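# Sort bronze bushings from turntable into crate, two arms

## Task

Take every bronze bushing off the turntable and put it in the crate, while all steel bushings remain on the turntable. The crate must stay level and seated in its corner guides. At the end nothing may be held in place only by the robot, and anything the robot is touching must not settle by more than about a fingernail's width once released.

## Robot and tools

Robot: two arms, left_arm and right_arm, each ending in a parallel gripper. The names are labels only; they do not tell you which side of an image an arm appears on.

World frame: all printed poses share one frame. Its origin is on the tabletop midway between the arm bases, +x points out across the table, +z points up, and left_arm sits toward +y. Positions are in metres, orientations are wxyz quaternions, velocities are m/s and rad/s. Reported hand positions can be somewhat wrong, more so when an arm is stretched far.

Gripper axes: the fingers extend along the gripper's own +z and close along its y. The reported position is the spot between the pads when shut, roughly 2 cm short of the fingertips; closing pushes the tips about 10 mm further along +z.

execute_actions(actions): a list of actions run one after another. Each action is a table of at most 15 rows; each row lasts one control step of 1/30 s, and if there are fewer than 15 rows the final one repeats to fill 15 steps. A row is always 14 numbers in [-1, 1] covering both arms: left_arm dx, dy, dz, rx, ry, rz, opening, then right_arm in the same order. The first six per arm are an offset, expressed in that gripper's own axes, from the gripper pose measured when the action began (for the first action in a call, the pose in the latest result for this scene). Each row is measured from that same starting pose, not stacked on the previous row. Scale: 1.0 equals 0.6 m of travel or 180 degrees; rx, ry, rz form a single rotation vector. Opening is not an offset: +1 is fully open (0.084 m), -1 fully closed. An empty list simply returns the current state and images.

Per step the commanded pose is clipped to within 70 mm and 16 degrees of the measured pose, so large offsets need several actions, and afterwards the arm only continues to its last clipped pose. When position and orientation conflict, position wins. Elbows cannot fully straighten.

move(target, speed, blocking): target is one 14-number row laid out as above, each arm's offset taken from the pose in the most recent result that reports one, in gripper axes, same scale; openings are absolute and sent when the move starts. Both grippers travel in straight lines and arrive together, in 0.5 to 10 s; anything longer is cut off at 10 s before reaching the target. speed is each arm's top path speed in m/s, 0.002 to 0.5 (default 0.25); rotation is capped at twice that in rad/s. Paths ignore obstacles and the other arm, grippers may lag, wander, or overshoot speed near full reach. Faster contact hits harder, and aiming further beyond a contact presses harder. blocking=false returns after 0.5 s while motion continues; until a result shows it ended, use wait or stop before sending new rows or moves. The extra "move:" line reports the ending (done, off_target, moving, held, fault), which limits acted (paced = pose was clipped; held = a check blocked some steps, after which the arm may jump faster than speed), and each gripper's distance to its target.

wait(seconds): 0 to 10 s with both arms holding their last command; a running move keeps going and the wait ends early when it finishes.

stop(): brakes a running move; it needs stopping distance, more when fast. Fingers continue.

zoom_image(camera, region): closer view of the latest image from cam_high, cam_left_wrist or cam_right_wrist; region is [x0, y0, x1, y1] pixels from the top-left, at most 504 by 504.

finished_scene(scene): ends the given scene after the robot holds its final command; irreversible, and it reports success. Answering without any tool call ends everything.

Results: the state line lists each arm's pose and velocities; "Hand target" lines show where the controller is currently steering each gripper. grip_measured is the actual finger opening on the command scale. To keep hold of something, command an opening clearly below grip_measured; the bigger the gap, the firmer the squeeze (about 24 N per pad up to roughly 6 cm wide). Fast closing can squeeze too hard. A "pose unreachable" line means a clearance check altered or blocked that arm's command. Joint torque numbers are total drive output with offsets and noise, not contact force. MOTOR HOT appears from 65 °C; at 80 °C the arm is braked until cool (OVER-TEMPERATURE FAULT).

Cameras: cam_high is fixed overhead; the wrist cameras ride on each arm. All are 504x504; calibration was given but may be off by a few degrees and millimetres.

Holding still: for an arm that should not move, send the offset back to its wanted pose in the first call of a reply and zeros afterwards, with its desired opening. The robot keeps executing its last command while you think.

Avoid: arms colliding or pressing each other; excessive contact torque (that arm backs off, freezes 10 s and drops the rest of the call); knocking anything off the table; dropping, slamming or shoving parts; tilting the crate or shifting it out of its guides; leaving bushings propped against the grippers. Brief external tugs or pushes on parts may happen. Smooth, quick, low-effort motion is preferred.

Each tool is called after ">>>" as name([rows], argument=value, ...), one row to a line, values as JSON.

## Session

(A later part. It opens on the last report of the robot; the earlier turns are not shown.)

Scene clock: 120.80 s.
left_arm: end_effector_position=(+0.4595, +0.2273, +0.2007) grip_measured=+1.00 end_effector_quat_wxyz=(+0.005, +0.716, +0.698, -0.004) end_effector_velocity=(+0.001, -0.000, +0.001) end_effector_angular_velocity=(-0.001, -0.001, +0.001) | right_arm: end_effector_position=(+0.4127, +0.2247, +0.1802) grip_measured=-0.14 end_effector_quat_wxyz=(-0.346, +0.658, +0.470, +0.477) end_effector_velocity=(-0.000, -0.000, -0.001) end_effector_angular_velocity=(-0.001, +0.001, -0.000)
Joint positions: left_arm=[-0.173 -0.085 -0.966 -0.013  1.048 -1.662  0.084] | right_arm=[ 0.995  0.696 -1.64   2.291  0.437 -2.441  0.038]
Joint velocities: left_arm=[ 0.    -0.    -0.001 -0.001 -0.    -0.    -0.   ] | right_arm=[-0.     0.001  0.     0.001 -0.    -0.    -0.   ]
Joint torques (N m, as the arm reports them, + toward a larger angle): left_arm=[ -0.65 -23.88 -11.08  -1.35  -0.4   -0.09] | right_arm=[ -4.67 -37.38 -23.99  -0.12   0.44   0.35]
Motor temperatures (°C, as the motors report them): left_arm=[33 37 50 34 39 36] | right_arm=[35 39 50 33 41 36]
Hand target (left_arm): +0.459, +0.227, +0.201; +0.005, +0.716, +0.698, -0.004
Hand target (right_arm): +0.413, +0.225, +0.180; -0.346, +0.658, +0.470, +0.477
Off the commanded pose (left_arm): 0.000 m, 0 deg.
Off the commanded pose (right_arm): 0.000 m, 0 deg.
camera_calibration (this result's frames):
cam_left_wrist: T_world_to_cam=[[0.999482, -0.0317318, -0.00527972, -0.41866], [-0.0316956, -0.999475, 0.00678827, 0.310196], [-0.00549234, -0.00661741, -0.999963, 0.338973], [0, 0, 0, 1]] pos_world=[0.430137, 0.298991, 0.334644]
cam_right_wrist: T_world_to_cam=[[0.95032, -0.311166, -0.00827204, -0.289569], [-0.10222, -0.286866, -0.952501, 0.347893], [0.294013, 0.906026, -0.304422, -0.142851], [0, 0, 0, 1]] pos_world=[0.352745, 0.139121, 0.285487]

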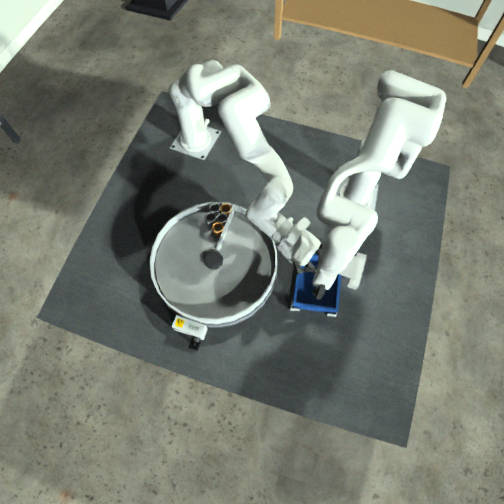

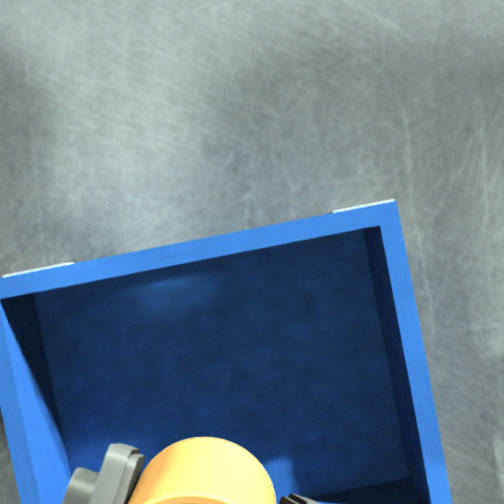

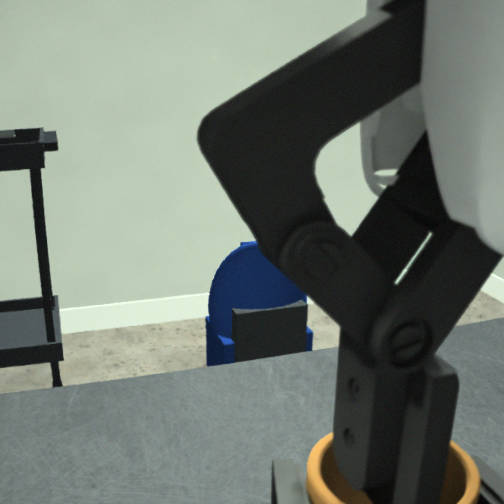

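>>> move(target=[0,0,-0.15,0,0,0,1,0,0,0,0,0,0,-1], speed=0.08)

Scene clock: 124.73 s.
left_arm: end_effector_position=(+0.4590, +0.2286, +0.2902) grip_measured=+1.00 end_effector_quat_wxyz=(+0.004, +0.716, +0.699, -0.004) end_effector_velocity=(+0.000, -0.000, +0.002) end_effector_angular_velocity=(-0.000, -0.000, -0.000) | right_arm: end_effector_position=(+0.4127, +0.2247, +0.1802) grip_measured=-0.14 end_effector_quat_wxyz=(-0.346, +0.658, +0.470, +0.477) end_effector_velocity=(+0.000, -0.000, +0.001) end_effector_angular_velocity=(+0.000, -0.001, -0.000)
Joint positions: left_arm=[-0.17  -0.139 -1.168 -0.012  1.304 -1.663  0.084] | right_arm=[ 0.995  0.696 -1.64   2.291  0.437 -2.441  0.038]
Joint velocities: left_arm=[-0.001  0.001 -0.007 -0.     0.006 -0.     0.   ] | right_arm=[ 0.    -0.001  0.    -0.    -0.    -0.    -0.   ]
Joint torques (N m, as the arm reports them, + toward a larger angle): left_arm=[  0.55 -22.64 -12.34  -1.28  -2.06  -0.02] | right_arm=[ -0.72 -38.97 -23.99  -0.56   1.48   0.23]
Motor temperatures (°C, as the motors report them): left_arm=[33 37 50 34 39 36] | right_arm=[35 39 50 33 41 36]
Hand target (left_arm): +0.459, +0.229, +0.291; +0.005, +0.716, +0.699, -0.003
Hand target (right_arm): +0.413, +0.225, +0.180; -0.346, +0.658, +0.470, +0.477
Off the commanded pose (left_arm): 0.001 m, 0 deg.
Off the commanded pose (right_arm): 0.000 m, 0 deg.
move: done
camera_calibration (this result's frames):
cam_left_wrist: T_world_to_cam=[[0.999491, -0.0313458, -0.00598092, -0.417603], [-0.0313065, -0.999488, 0.00655185, 0.310757], [-0.00618323, -0.00636127, -0.999961, 0.428733], [0, 0, 0, 1]] pos_world=[0.42977, 0.300235, 0.424183]
cam_right_wrist: T_world_to_cam=[[0.950319, -0.311168, -0.00827225, -0.28957], [-0.102222, -0.286868, -0.952501, 0.347893], [0.294014, 0.906025, -0.304424, -0.142851], [0, 0, 0, 1]] pos_world=[0.352746, 0.139121, 0.285485]

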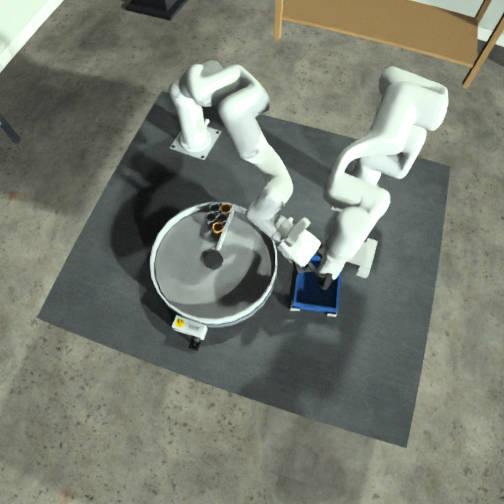

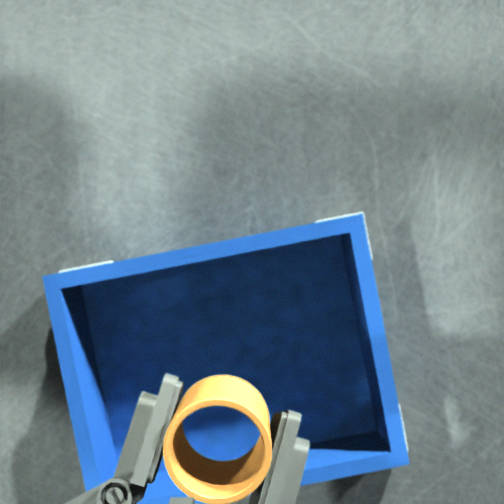

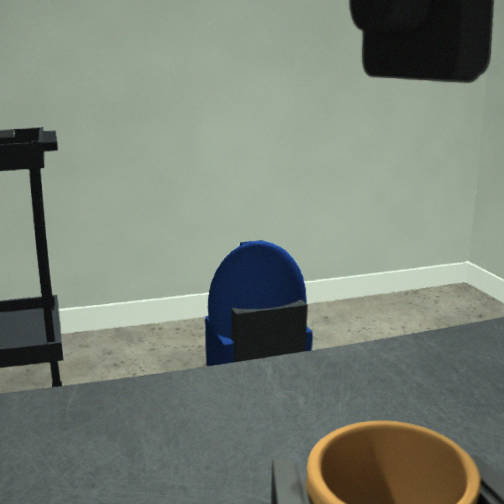

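>>> move(target=[0,0,-0.1,0,0,0,1,-0.05,-0.015,0.065,0,0,0,-1], speed=0.1)

>>> execute_actions([
  [[0,0,0,0,0,0,1,0,0,0,0,0,0,0.5]],
  [[0,0,0,0,0,0,1,0,0,0,0,0,0,0.5]],
])

>>> move(target=[0,0,0,0,0,0,1,0.05,0.015,-0.215,0,0,0,0.5], speed=0.15)

Scene clock: 133.23 s.
left_arm: end_effector_position=(+0.4588, +0.2294, +0.3499) grip_measured=+1.00 end_effector_quat_wxyz=(+0.004, +0.715, +0.699, -0.004) end_effector_velocity=(-0.000, -0.000, +0.002) end_effector_angular_velocity=(-0.000, -0.001, +0.000) | right_arm: end_effector_position=(+0.4131, +0.2543, +0.1405) grip_measured=-0.14 end_effector_quat_wxyz=(-0.346, +0.657, +0.469, +0.477) end_effector_velocity=(-0.001, +0.001, -0.003) end_effector_angular_velocity=(-0.003, +0.002, +0.002)
Joint positions: left_arm=[-0.167 -0.13  -1.347 -0.011  1.476 -1.663  0.084] | right_arm=[ 1.022  0.851 -1.791  2.347  0.424 -2.485  0.038]
Joint velocities: left_arm=[-0.    -0.    -0.006 -0.     0.006 -0.     0.   ] | right_arm=[ 0.001  0.006 -0.003 -0.002  0.     0.002 -0.   ]
Joint torques (N m, as the arm reports them, + toward a larger angle): left_arm=[  0.4  -22.8  -12.22  -1.09  -1.86  -0.18] | right_arm=[ -0.87 -40.64 -23.8   -0.49   1.52   0.26]
Motor temperatures (°C, as the motors report them): left_arm=[33 37 50 34 39 36] | right_arm=[35 39 50 33 41 36]
Hand target (left_arm): +0.459, +0.229, +0.350; +0.004, +0.715, +0.699, -0.004
Hand target (right_arm): +0.413, +0.254, +0.140; -0.346, +0.658, +0.470, +0.477
Off the commanded pose (left_arm): 0.000 m, 0 deg.
Off the commanded pose (right_arm): 0.001 m, 0 deg.
move: done
camera_calibration (this result's frames):
cam_left_wrist: T_world_to_cam=[[0.999495, -0.0310712, -0.00660085, -0.416826], [-0.0310288, -0.999498, 0.00643928, 0.311113], [-0.00679761, -0.00623122, -0.999957, 0.488618], [0, 0, 0, 1]] pos_world=[0.42959, 0.30105, 0.483842]
cam_right_wrist: T_world_to_cam=[[0.950325, -0.311156, -0.00800498, -0.281111], [-0.101762, -0.286289, -0.952724, 0.318341], [0.294154, 0.906212, -0.303732, -0.182065], [0, 0, 0, 1]] pos_world=[0.353097, 0.168658, 0.245742]

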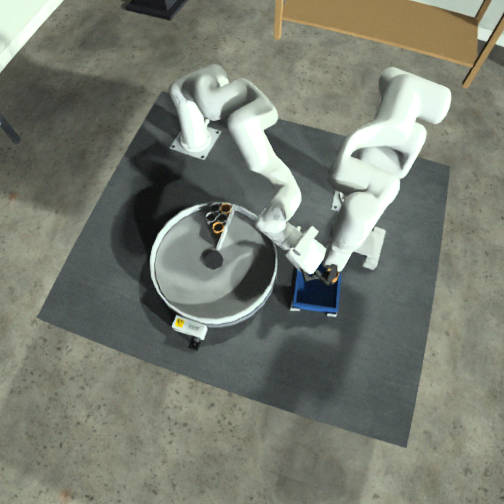

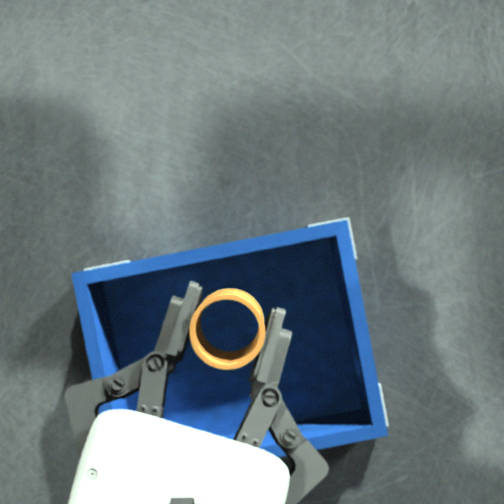

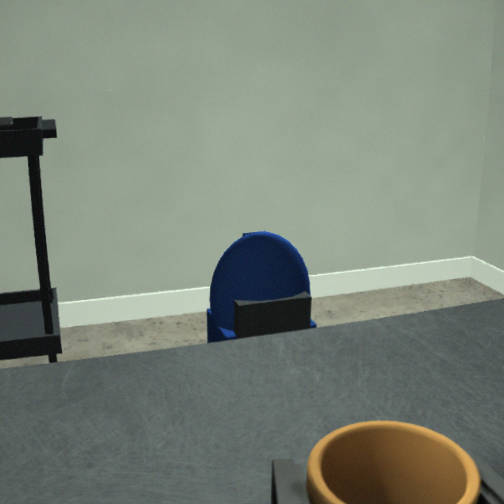

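Scene clock: 134.23 s.
left_arm: end_effector_position=(+0.4588, +0.2294, +0.3499) grip_measured=+1.00 end_effector_quat_wxyz=(+0.004, +0.715, +0.699, -0.004) end_effector_velocity=(+0.000, -0.000, +0.001) end_effector_angular_velocity=(-0.001, -0.001, -0.000) | right_arm: end_effector_position=(+0.4131, +0.2543, +0.1405) grip_measured=+0.49 end_effector_quat_wxyz=(-0.346, +0.657, +0.469, +0.477) end_effector_velocity=(-0.000, -0.000, -0.001) end_effector_angular_velocity=(-0.001, +0.001, -0.001)
Joint positions: left_arm=[-0.167 -0.13  -1.347 -0.011  1.476 -1.663  0.084] | right_arm=[ 1.022  0.851 -1.791  2.347  0.424 -2.485  0.065]
Joint velocities: left_arm=[ 0.     0.    -0.002 -0.     0.001  0.    -0.   ] | right_arm=[ 0.     0.002 -0.001  0.001 -0.001  0.     0.   ]
Joint torques (N m, as the arm reports them, + toward a larger angle): left_arm=[ -0.04 -22.26 -12.41  -1.17  -1.81  -0.01] | right_arm=[ -0.85 -39.73 -23.24  -0.42   1.36   0.23]
Motor temperatures (°C, as the motors report them): left_arm=[33 37 50 34 39 36] | right_arm=[35 39 50 33 41 36]
Hand target (left_arm): +0.459, +0.229, +0.350; +0.004, +0.715, +0.699, -0.004
Hand target (right_arm): +0.413, +0.254, +0.141; -0.346, +0.657, +0.469, +0.477
Off the commanded pose (left_arm): 0.000 m, 0 deg.
Off the commanded pose (right_arm): 0.000 m, 0 deg.
camera_calibration (this result's frames):
cam_left_wrist: T_world_to_cam=[[0.999495, -0.0310711, -0.00661011, -0.416821], [-0.0310286, -0.999498, 0.00643859, 0.311113], [-0.00680685, -0.00623024, -0.999957, 0.488618], [0, 0, 0, 1]] pos_world=[0.42959, 0.30105, 0.483839]
cam_right_wrist: T_world_to_cam=[[0.950326, -0.311153, -0.00799334, -0.281118], [-0.101731, -0.286234, -0.952744, 0.318362], [0.294161, 0.906231, -0.30367, -0.182076], [0, 0, 0, 1]] pos_world=[0.353101, 0.168658, 0.245779]

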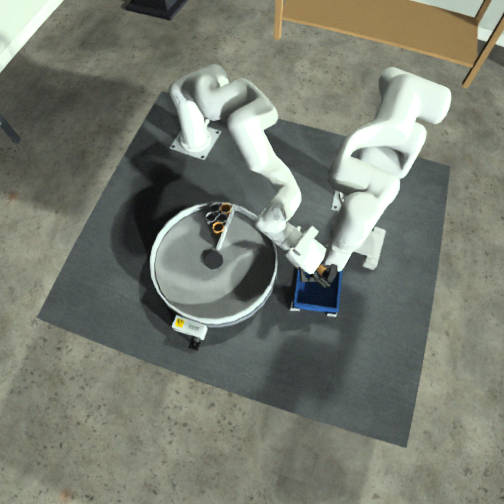

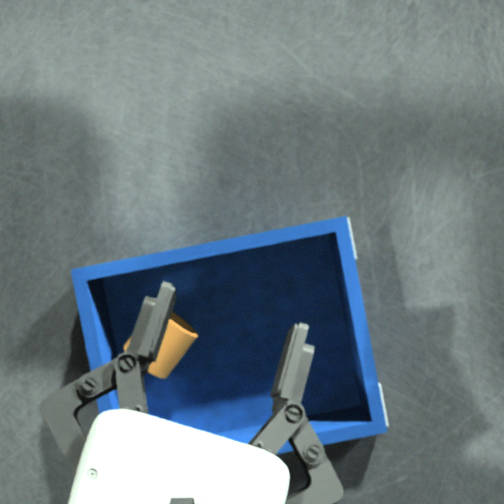

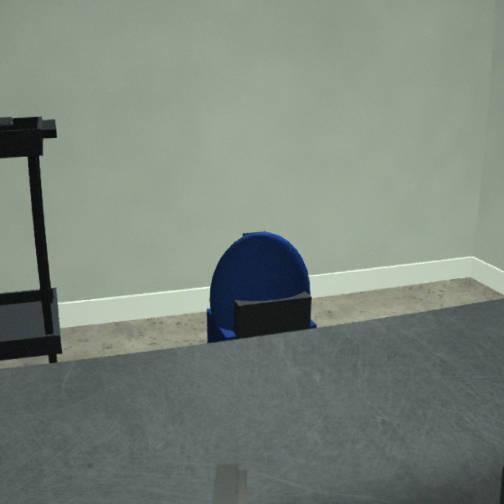

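Scene clock: 135.63 s.
left_arm: end_effector_position=(+0.4588, +0.2294, +0.3499) grip_measured=+1.00 end_effector_quat_wxyz=(+0.004, +0.715, +0.699, -0.004) end_effector_velocity=(+0.000, -0.000, +0.001) end_effector_angular_velocity=(-0.001, -0.001, -0.000) | right_arm: end_effector_position=(+0.3853, +0.1434, +0.2074) grip_measured=+0.49 end_effector_quat_wxyz=(-0.346, +0.657, +0.470, +0.477) end_effector_velocity=(-0.000, -0.001, +0.003) end_effector_angular_velocity=(+0.002, -0.004, +0.002)
Joint positions: left_arm=[-0.167 -0.13  -1.347 -0.011  1.476 -1.663  0.084] | right_arm=[ 0.926  0.397 -1.252  2.305  0.536 -2.505  0.065]
Joint velocities: left_arm=[ 0.    -0.    -0.001 -0.001  0.001  0.001  0.   ] | right_arm=[-0.002 -0.007  0.005 -0.003  0.003 -0.001  0.   ]
Joint torques (N m, as the arm reports them, + toward a larger angle): left_arm=[  0.41 -22.87 -11.84  -1.27  -2.28   0.09] | right_arm=[ -0.76 -31.91 -22.6   -0.09   1.47   0.34]
Motor temperatures (°C, as the motors report them): left_arm=[33 37 50 34 39 36] | right_arm=[35 39 50 33 41 36]
Hand target (left_arm): +0.459, +0.229, +0.350; +0.004, +0.715, +0.699, -0.004
Hand target (right_arm): +0.385, +0.143, +0.208; -0.346, +0.657, +0.469, +0.477
Off the commanded pose (left_arm): 0.000 m, 0 deg.
Off the commanded pose (right_arm): 0.001 m, 0 deg.
move: done
camera_calibration (this result's frames):
cam_left_wrist: T_world_to_cam=[[0.999495, -0.0310711, -0.00661013, -0.416821], [-0.0310286, -0.999498, 0.00643853, 0.311113], [-0.00680686, -0.00623018, -0.999957, 0.488618], [0, 0, 0, 1]] pos_world=[0.42959, 0.30105, 0.483839]
cam_right_wrist: T_world_to_cam=[[0.950406, -0.3109, -0.00838736, -0.288705], [-0.102175, -0.286647, -0.952572, 0.34765], [0.29375, 0.906187, -0.304197, -0.0528445], [0, 0, 0, 1]] pos_world=[0.325431, 0.0577815, 0.312665]

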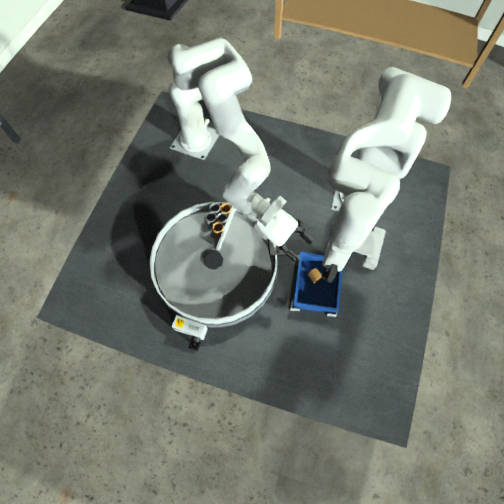

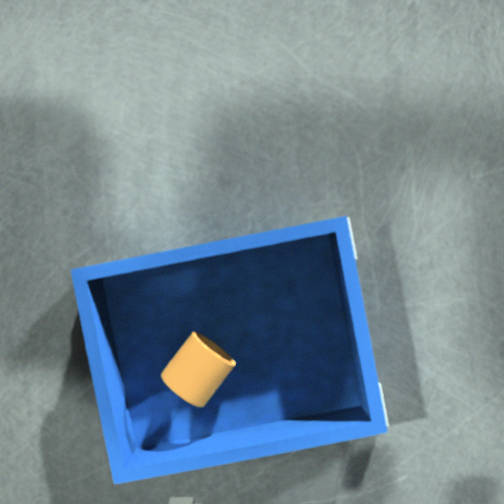

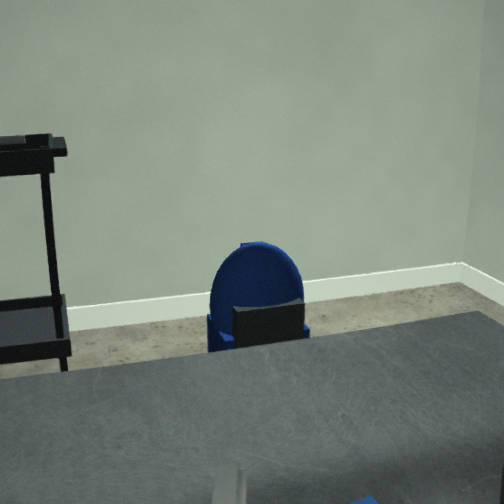

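>>> move(target=[0.3,0,0,0,0,0,1,-0.19,0.148,-0.557,0,-0.4,0,0.2], speed=0.3)

>>> move(target=[0,0,0,0,0,0,1,0,0,0,0,0,-0.1,0.2], speed=0.3)

Scene clock: 148.60 s.
left_arm: end_effector_position=(+0.4632, +0.4088, +0.3476) grip_measured=+1.00 end_effector_quat_wxyz=(+0.004, +0.716, +0.699, -0.004) end_effector_velocity=(-0.001, +0.002, -0.001) end_effector_angular_velocity=(-0.001, +0.002, +0.004) | right_arm: end_effector_position=(+0.3572, -0.2185, +0.1998) grip_measured=+0.19 end_effector_quat_wxyz=(-0.004, +0.812, +0.583, +0.003) end_effector_velocity=(+0.000, -0.002, +0.000) end_effector_angular_velocity=(-0.007, +0.002, +0.000)
Joint positions: left_arm=[ 0.231 -0.062 -1.415 -0.011  1.48  -1.264  0.084] | right_arm=[ 0.512 -0.098 -0.948  0.01   1.043 -0.826  0.052]
Joint velocities: left_arm=[ 0.005  0.001  0.     0.     0.001  0.001 -0.   ] | right_arm=[-0.001  0.001 -0.003 -0.007  0.007  0.002  0.   ]
Joint torques (N m, as the arm reports them, + toward a larger angle): left_arm=[  0.09 -24.9  -12.31  -0.75  -2.26   0.2 ] | right_arm=[ -0.61 -21.3  -24.17  -0.37  -1.49   0.25]
Motor temperatures (°C, as the motors report them): left_arm=[33 37 51 34 39 36] | right_arm=[35 38 50 33 41 36]
Hand target (left_arm): +0.463, +0.409, +0.348; +0.004, +0.715, +0.699, -0.004
Hand target (right_arm): +0.357, -0.219, +0.200; -0.003, +0.812, +0.583, +0.002
Off the commanded pose (left_arm): 0.001 m, 0 deg.
Off the commanded pose (right_arm): 0.001 m, 0 deg.
move: done
camera_calibration (this result's frames):
cam_left_wrist: T_world_to_cam=[[0.999485, -0.0312889, -0.00717759, -0.41541], [-0.0312442, -0.999492, 0.00625044, 0.490707], [-0.00736951, -0.00602296, -0.999955, 0.48772], [0, 0, 0, 1]] pos_world=[0.434122, 0.480398, 0.481649]
cam_right_wrist: T_world_to_cam=[[0.947681, -0.318972, -0.0125771, -0.374523], [-0.319098, -0.947672, -0.00967795, -0.0214861], [-0.00883196, 0.0131849, -0.999874, 0.332985], [0, 0, 0, 1]] pos_world=[0.351013, -0.144215, 0.328025]

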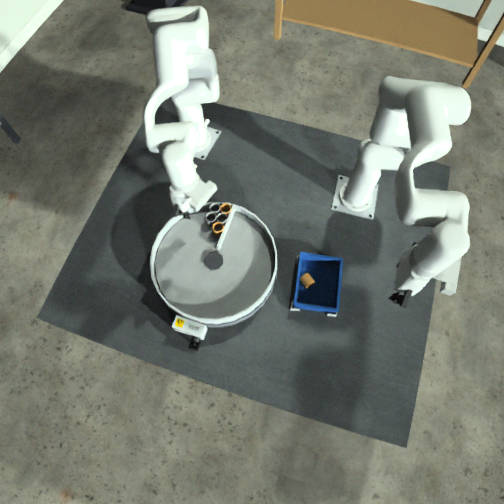

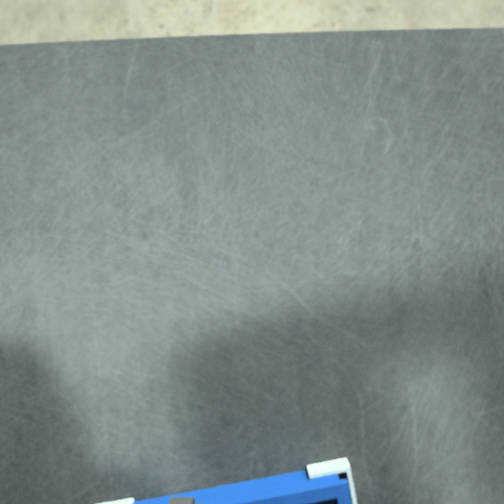

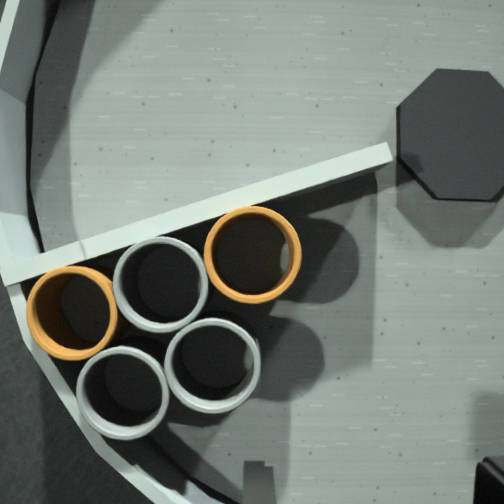

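Scene clock: 149.63 s.
left_arm: end_effector_position=(+0.4632, +0.4088, +0.3476) grip_measured=+1.00 end_effector_quat_wxyz=(+0.004, +0.716, +0.699, -0.004) end_effector_velocity=(+0.000, -0.000, +0.000) end_effector_angular_velocity=(+0.000, -0.001, -0.000) | right_arm: end_effector_position=(+0.3572, -0.2185, +0.1998) grip_measured=+0.19 end_effector_quat_wxyz=(-0.003, +0.711, +0.703, +0.003) end_effector_velocity=(+0.000, -0.000, -0.000) end_effector_angular_velocity=(-0.000, +0.000, +0.009)
Joint positions: left_arm=[ 0.231 -0.062 -1.415 -0.011  1.48  -1.264  0.084] | right_arm=[ 0.512 -0.098 -0.948  0.009  1.043 -1.139  0.052]
Joint velocities: left_arm=[-0.001 -0.    -0.    -0.    -0.001 -0.001 -0.   ] | right_arm=[-0.001  0.001  0.    -0.    -0.001 -0.01   0.   ]
Joint torques (N m, as the arm reports them, + toward a larger angle): left_arm=[  0.59 -24.93 -12.59  -1.32  -2.36   0.26] | right_arm=[ -0.72 -21.66 -24.13  -0.28  -1.28   0.28]
Motor temperatures (°C, as the motors report them): left_arm=[33 37 51 34 39 36] | right_arm=[35 38 50 33 41 36]
Hand target (left_arm): +0.463, +0.409, +0.348; +0.004, +0.716, +0.699, -0.004
Hand target (right_arm): +0.357, -0.218, +0.200; -0.003, +0.711, +0.703, +0.003
Off the commanded pose (left_arm): 0.000 m, 0 deg.
Off the commanded pose (right_arm): 0.000 m, 0 deg.
move: done
camera_calibration (this result's frames):
cam_left_wrist: T_world_to_cam=[[0.999485, -0.0312892, -0.00717765, -0.41541], [-0.0312446, -0.999492, 0.00625057, 0.490707], [-0.00736958, -0.00602308, -0.999955, 0.48772], [0, 0, 0, 1]] pos_world=[0.434122, 0.480398, 0.481649]
cam_right_wrist: T_world_to_cam=[[0.99989, -0.0111425, -0.00978362, -0.326474], [-0.0112413, -0.999886, -0.0101075, -0.142784], [-0.00966988, 0.0102164, -0.999901, 0.332641], [0, 0, 0, 1]] pos_world=[0.32805, -0.149803, 0.327971]

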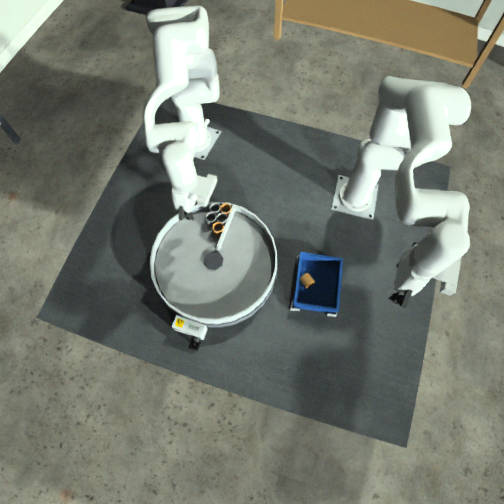

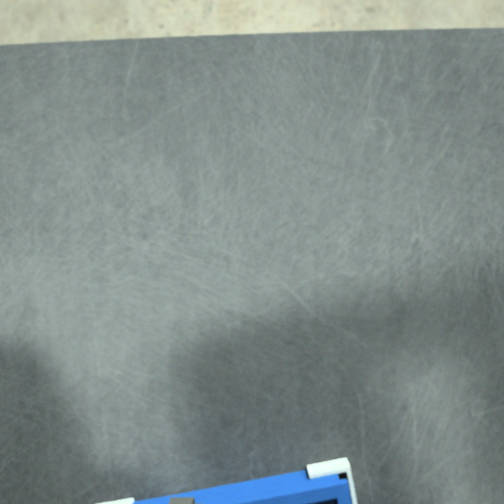

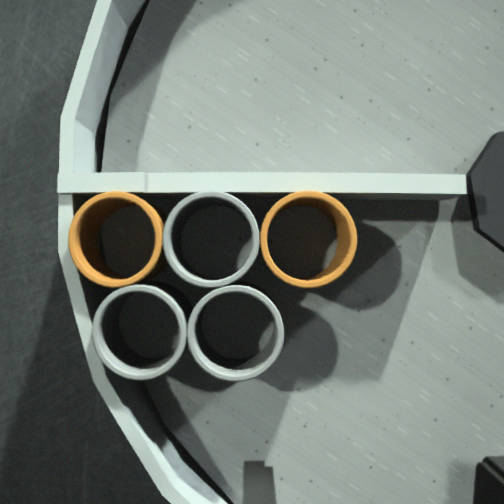

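>>> move(target=[0,0,0,0,0,0,1,0.047,0.022,0.18,0,0,-0.14,0.05], speed=0.15)

>>> move(target=[0,0,0,0,0,0,1,0.078,0,0,0,0,0,0.05], speed=0.03)

>>> execute_actions([
  [[0,0,0,0,0,0,1,0,0,-0.005,0,0,0,-1]],
  [[0,0,0,0,0,0,1,0,0,0,0,0,0,-1]],
])

>>> move(target=[0,0,0,0,0,0,1,-0.03,0,-0.22,0,0,0.14,-1], speed=0.15)

Scene clock: 159.57 s.
left_arm: end_effector_position=(+0.4632, +0.4088, +0.3476) grip_measured=+1.00 end_effector_quat_wxyz=(+0.004, +0.716, +0.699, -0.004) end_effector_velocity=(-0.000, +0.000, -0.000) end_effector_angular_velocity=(+0.000, +0.001, +0.001) | right_arm: end_effector_position=(+0.3708, -0.1894, +0.0928) grip_measured=+0.04 end_effector_quat_wxyz=(-0.002, +0.541, +0.841, +0.004) end_effector_velocity=(-0.001, +0.000, -0.001) end_effector_angular_velocity=(-0.000, +0.002, +0.005)
Joint positions: left_arm=[ 0.231 -0.062 -1.415 -0.011  1.48  -1.264  0.084] | right_arm=[ 0.558  0.146 -0.899  0.012  0.748 -1.537  0.046]
Joint velocities: left_arm=[ 0.001 -0.     0.     0.     0.    -0.    -0.   ] | right_arm=[ 0.001  0.003  0.     0.001 -0.002 -0.005 -0.   ]
Joint torques (N m, as the arm reports them, + toward a larger angle): left_arm=[  0.77 -24.2  -12.72  -1.03  -2.46   0.2 ] | right_arm=[  1.54 -23.68 -17.7    0.6   -0.06   0.33]
Motor temperatures (°C, as the motors report them): left_arm=[33 38 51 34 39 36] | right_arm=[35 37 50 33 41 36]
Hand target (left_arm): +0.463, +0.409, +0.348; +0.004, +0.716, +0.699, -0.004
Hand target (right_arm): +0.370, -0.190, +0.092; -0.003, +0.541, +0.841, +0.004
Off the commanded pose (left_arm): 0.000 m, 0 deg.
Off the commanded pose (right_arm): 0.001 m, 0 deg.
move: done
camera_calibration (this result's frames):
cam_left_wrist: T_world_to_cam=[[0.999485, -0.0312892, -0.00717776, -0.41541], [-0.0312446, -0.999492, 0.00625059, 0.490707], [-0.00736969, -0.0060231, -0.999955, 0.48772], [0, 0, 0, 1]] pos_world=[0.434122, 0.480398, 0.481649]
cam_right_wrist: T_world_to_cam=[[0.909682, 0.41528, -0.00461818, -0.227059], [0.415225, -0.909669, -0.00953013, -0.25578], [-0.00815869, 0.0067518, -0.999944, 0.224252], [0, 0, 0, 1]] pos_world=[0.314587, -0.139896, 0.220753]

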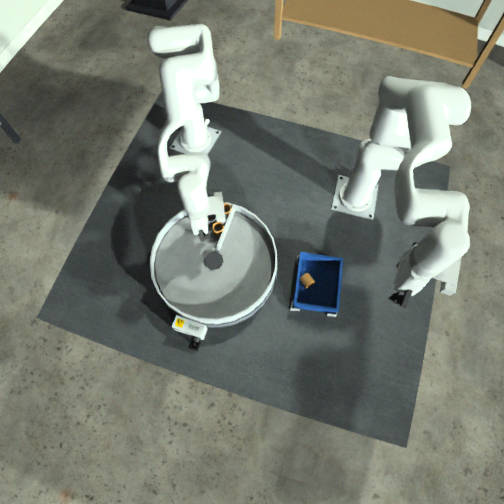

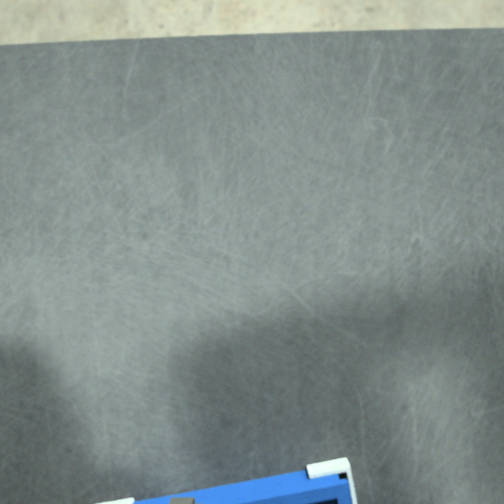

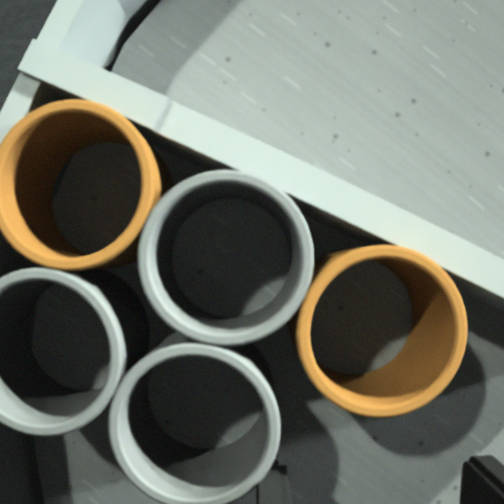

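Scene clock: 171.13 s.
left_arm: end_effector_position=(+0.4632, +0.4088, +0.3476) grip_measured=+1.00 end_effector_quat_wxyz=(+0.004, +0.716, +0.699, -0.004) end_effector_velocity=(-0.000, -0.001, -0.001) end_effector_angular_velocity=(-0.001, +0.002, -0.000) | right_arm: end_effector_position=(+0.3815, -0.1879, +0.0989) grip_measured=+0.04 end_effector_quat_wxyz=(+0.009, +0.569, +0.822, +0.009) end_effector_velocity=(+0.000, +0.000, +0.000) end_effector_angular_velocity=(+0.000, -0.003, +0.000)
Joint positions: left_arm=[ 0.231 -0.062 -1.415 -0.011  1.48  -1.264  0.084] | right_arm=[ 0.557  0.154 -0.925 -0.011  0.748 -1.454  0.046]
Joint velocities: left_arm=[-0.001 -0.     0.001 -0.001  0.001 -0.    -0.   ] | right_arm=[ 0.    -0.001  0.001 -0.001 -0.002  0.001  0.   ]
Joint torques (N m, as the arm reports them, + toward a larger angle): left_arm=[ -0.06 -24.74 -11.92  -1.01  -2.24   0.12] | right_arm=[ -0.7  -25.64 -21.89   0.    -1.54   0.09]
Motor temperatures (°C, as the motors report them): left_arm=[33 38 51 34 39 36] | right_arm=[35 37 50 33 41 36]
Hand target (left_arm): +0.463, +0.409, +0.348; +0.004, +0.716, +0.699, -0.004
Hand target (right_arm): +0.381, -0.188, +0.099; +0.009, +0.569, +0.822, +0.009
Off the commanded pose (left_arm): 0.000 m, 0 deg.
Off the commanded pose (right_arm): 0.051 m, 4 deg.
TORQUE FAULT: the external load on joint 1 (waist) of the right arm reached its load limit, and that arm stopped for 10 seconds. That time counts as 18 of the actions that you can send in this scene. A torque fault stops only its own arm. That arm's remaining commands of this call were not run. Joint 1 (waist) of that arm moved back by up to 3 degrees. That arm holds there, with its grip as last carried out, and accepts commands again: back off and push less far. That arm stops again, at the same cost, whenever a joint's load reaches its limit.
move: fault (right_arm)
camera_calibration (this result's frames):
cam_left_wrist: T_world_to_cam=[[0.999485, -0.0312892, -0.00717773, -0.41541], [-0.0312445, -0.999492, 0.00625057, 0.490707], [-0.00736966, -0.00602308, -0.999955, 0.48772], [0, 0, 0, 1]] pos_world=[0.434122, 0.480398, 0.481649]
cam_right_wrist: T_world_to_cam=[[0.935721, 0.352438, 0.014621, -0.260991], [0.352427, -0.935833, 0.00334982, -0.240915], [0.0148634, 0.00201835, -0.999887, 0.220732], [0, 0, 0, 1]] pos_world=[0.325839, -0.133919, 0.22533]

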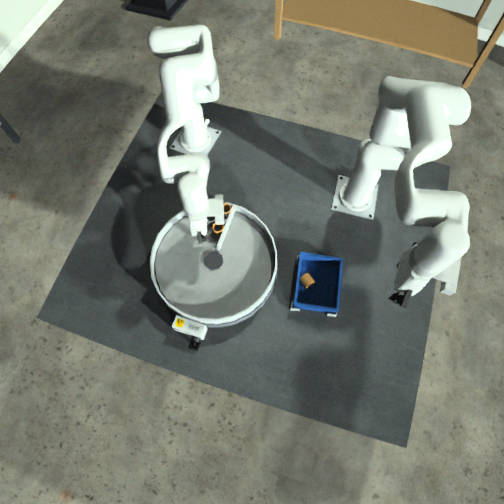

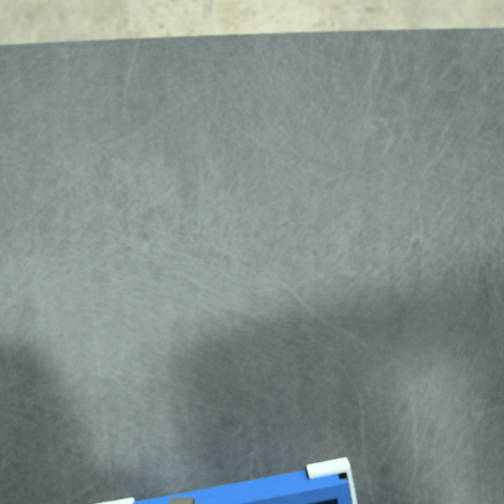

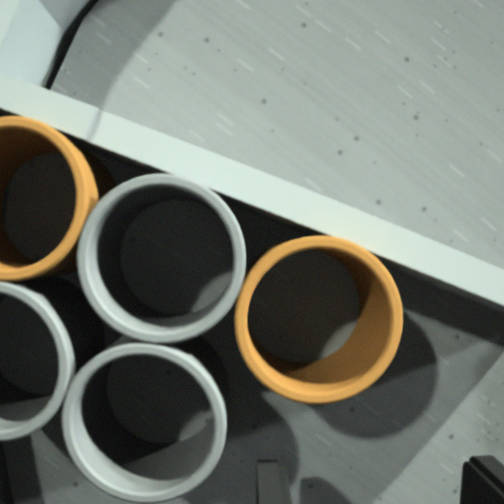

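not run: a fault stop came before this call.

not run: a fault stop came before this call.

>>> move(target=[0,0,0,0,0,0,1,0,0,-0.1,0,0,0.115,0.4], speed=0.15)

Scene clock: 176.93 s.
left_arm: end_effector_position=(+0.4632, +0.4088, +0.3476) grip_measured=+1.00 end_effector_quat_wxyz=(+0.004, +0.716, +0.699, -0.004) end_effector_velocity=(-0.000, +0.000, -0.000) end_effector_angular_velocity=(-0.000, +0.000, +0.001) | right_arm: end_effector_position=(+0.3800, -0.1882, +0.1584) grip_measured=+0.39 end_effector_quat_wxyz=(+0.007, +0.708, +0.706, +0.010) end_effector_velocity=(+0.001, +0.000, +0.002) end_effector_angular_velocity=(+0.001, -0.002, -0.007)
Joint positions: left_arm=[ 0.231 -0.062 -1.415 -0.011  1.48  -1.264  0.084] | right_arm=[ 0.558  0.05  -0.987 -0.009  0.914 -1.094  0.061]
Joint velocities: left_arm=[ 0.  0.  0.  0. -0. -0.  0.] | right_arm=[ 0.    -0.002 -0.002 -0.     0.002  0.008 -0.   ]
Joint torques (N m, as the arm reports them, + toward a larger angle): left_arm=[  0.1  -24.89 -12.74  -1.35  -2.1    0.16] | right_arm=[ -1.03 -24.69 -23.49  -0.3   -1.44   0.37]
Motor temperatures (°C, as the motors report them): left_arm=[33 38 51 34 39 36] | right_arm=[35 37 50 33 41 36]
Hand target (left_arm): +0.463, +0.409, +0.348; +0.004, +0.716, +0.699, -0.004
Hand target (right_arm): +0.380, -0.188, +0.159; +0.007, +0.708, +0.706, +0.010
Off the commanded pose (left_arm): 0.000 m, 0 deg.
Off the commanded pose (right_arm): 0.000 m, 0 deg.
move: done
camera_calibration (this result's frames):
cam_left_wrist: T_world_to_cam=[[0.999485, -0.0312893, -0.00717767, -0.41541], [-0.0312446, -0.999492, 0.00625057, 0.490707], [-0.00736961, -0.00602309, -0.999955, 0.48772], [0, 0, 0, 1]] pos_world=[0.434122, 0.480398, 0.481649]
cam_right_wrist: T_world_to_cam=[[0.999898, -0.000599736, 0.0142523, -0.351169], [-0.000525094, -0.999986, -0.00524037, -0.117468], [0.0142552, 0.00523235, -0.999885, 0.281162], [0, 0, 0, 1]] pos_world=[0.347064, -0.119149, 0.285519]

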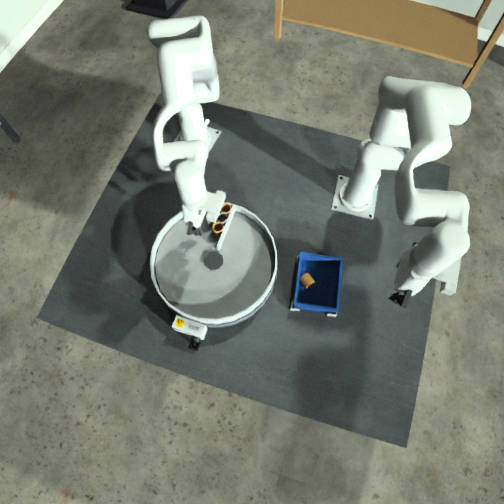

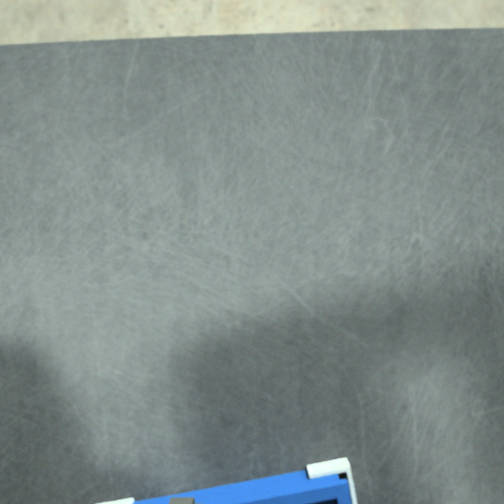

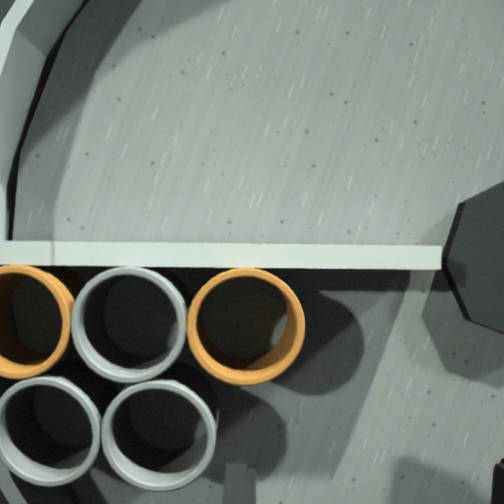

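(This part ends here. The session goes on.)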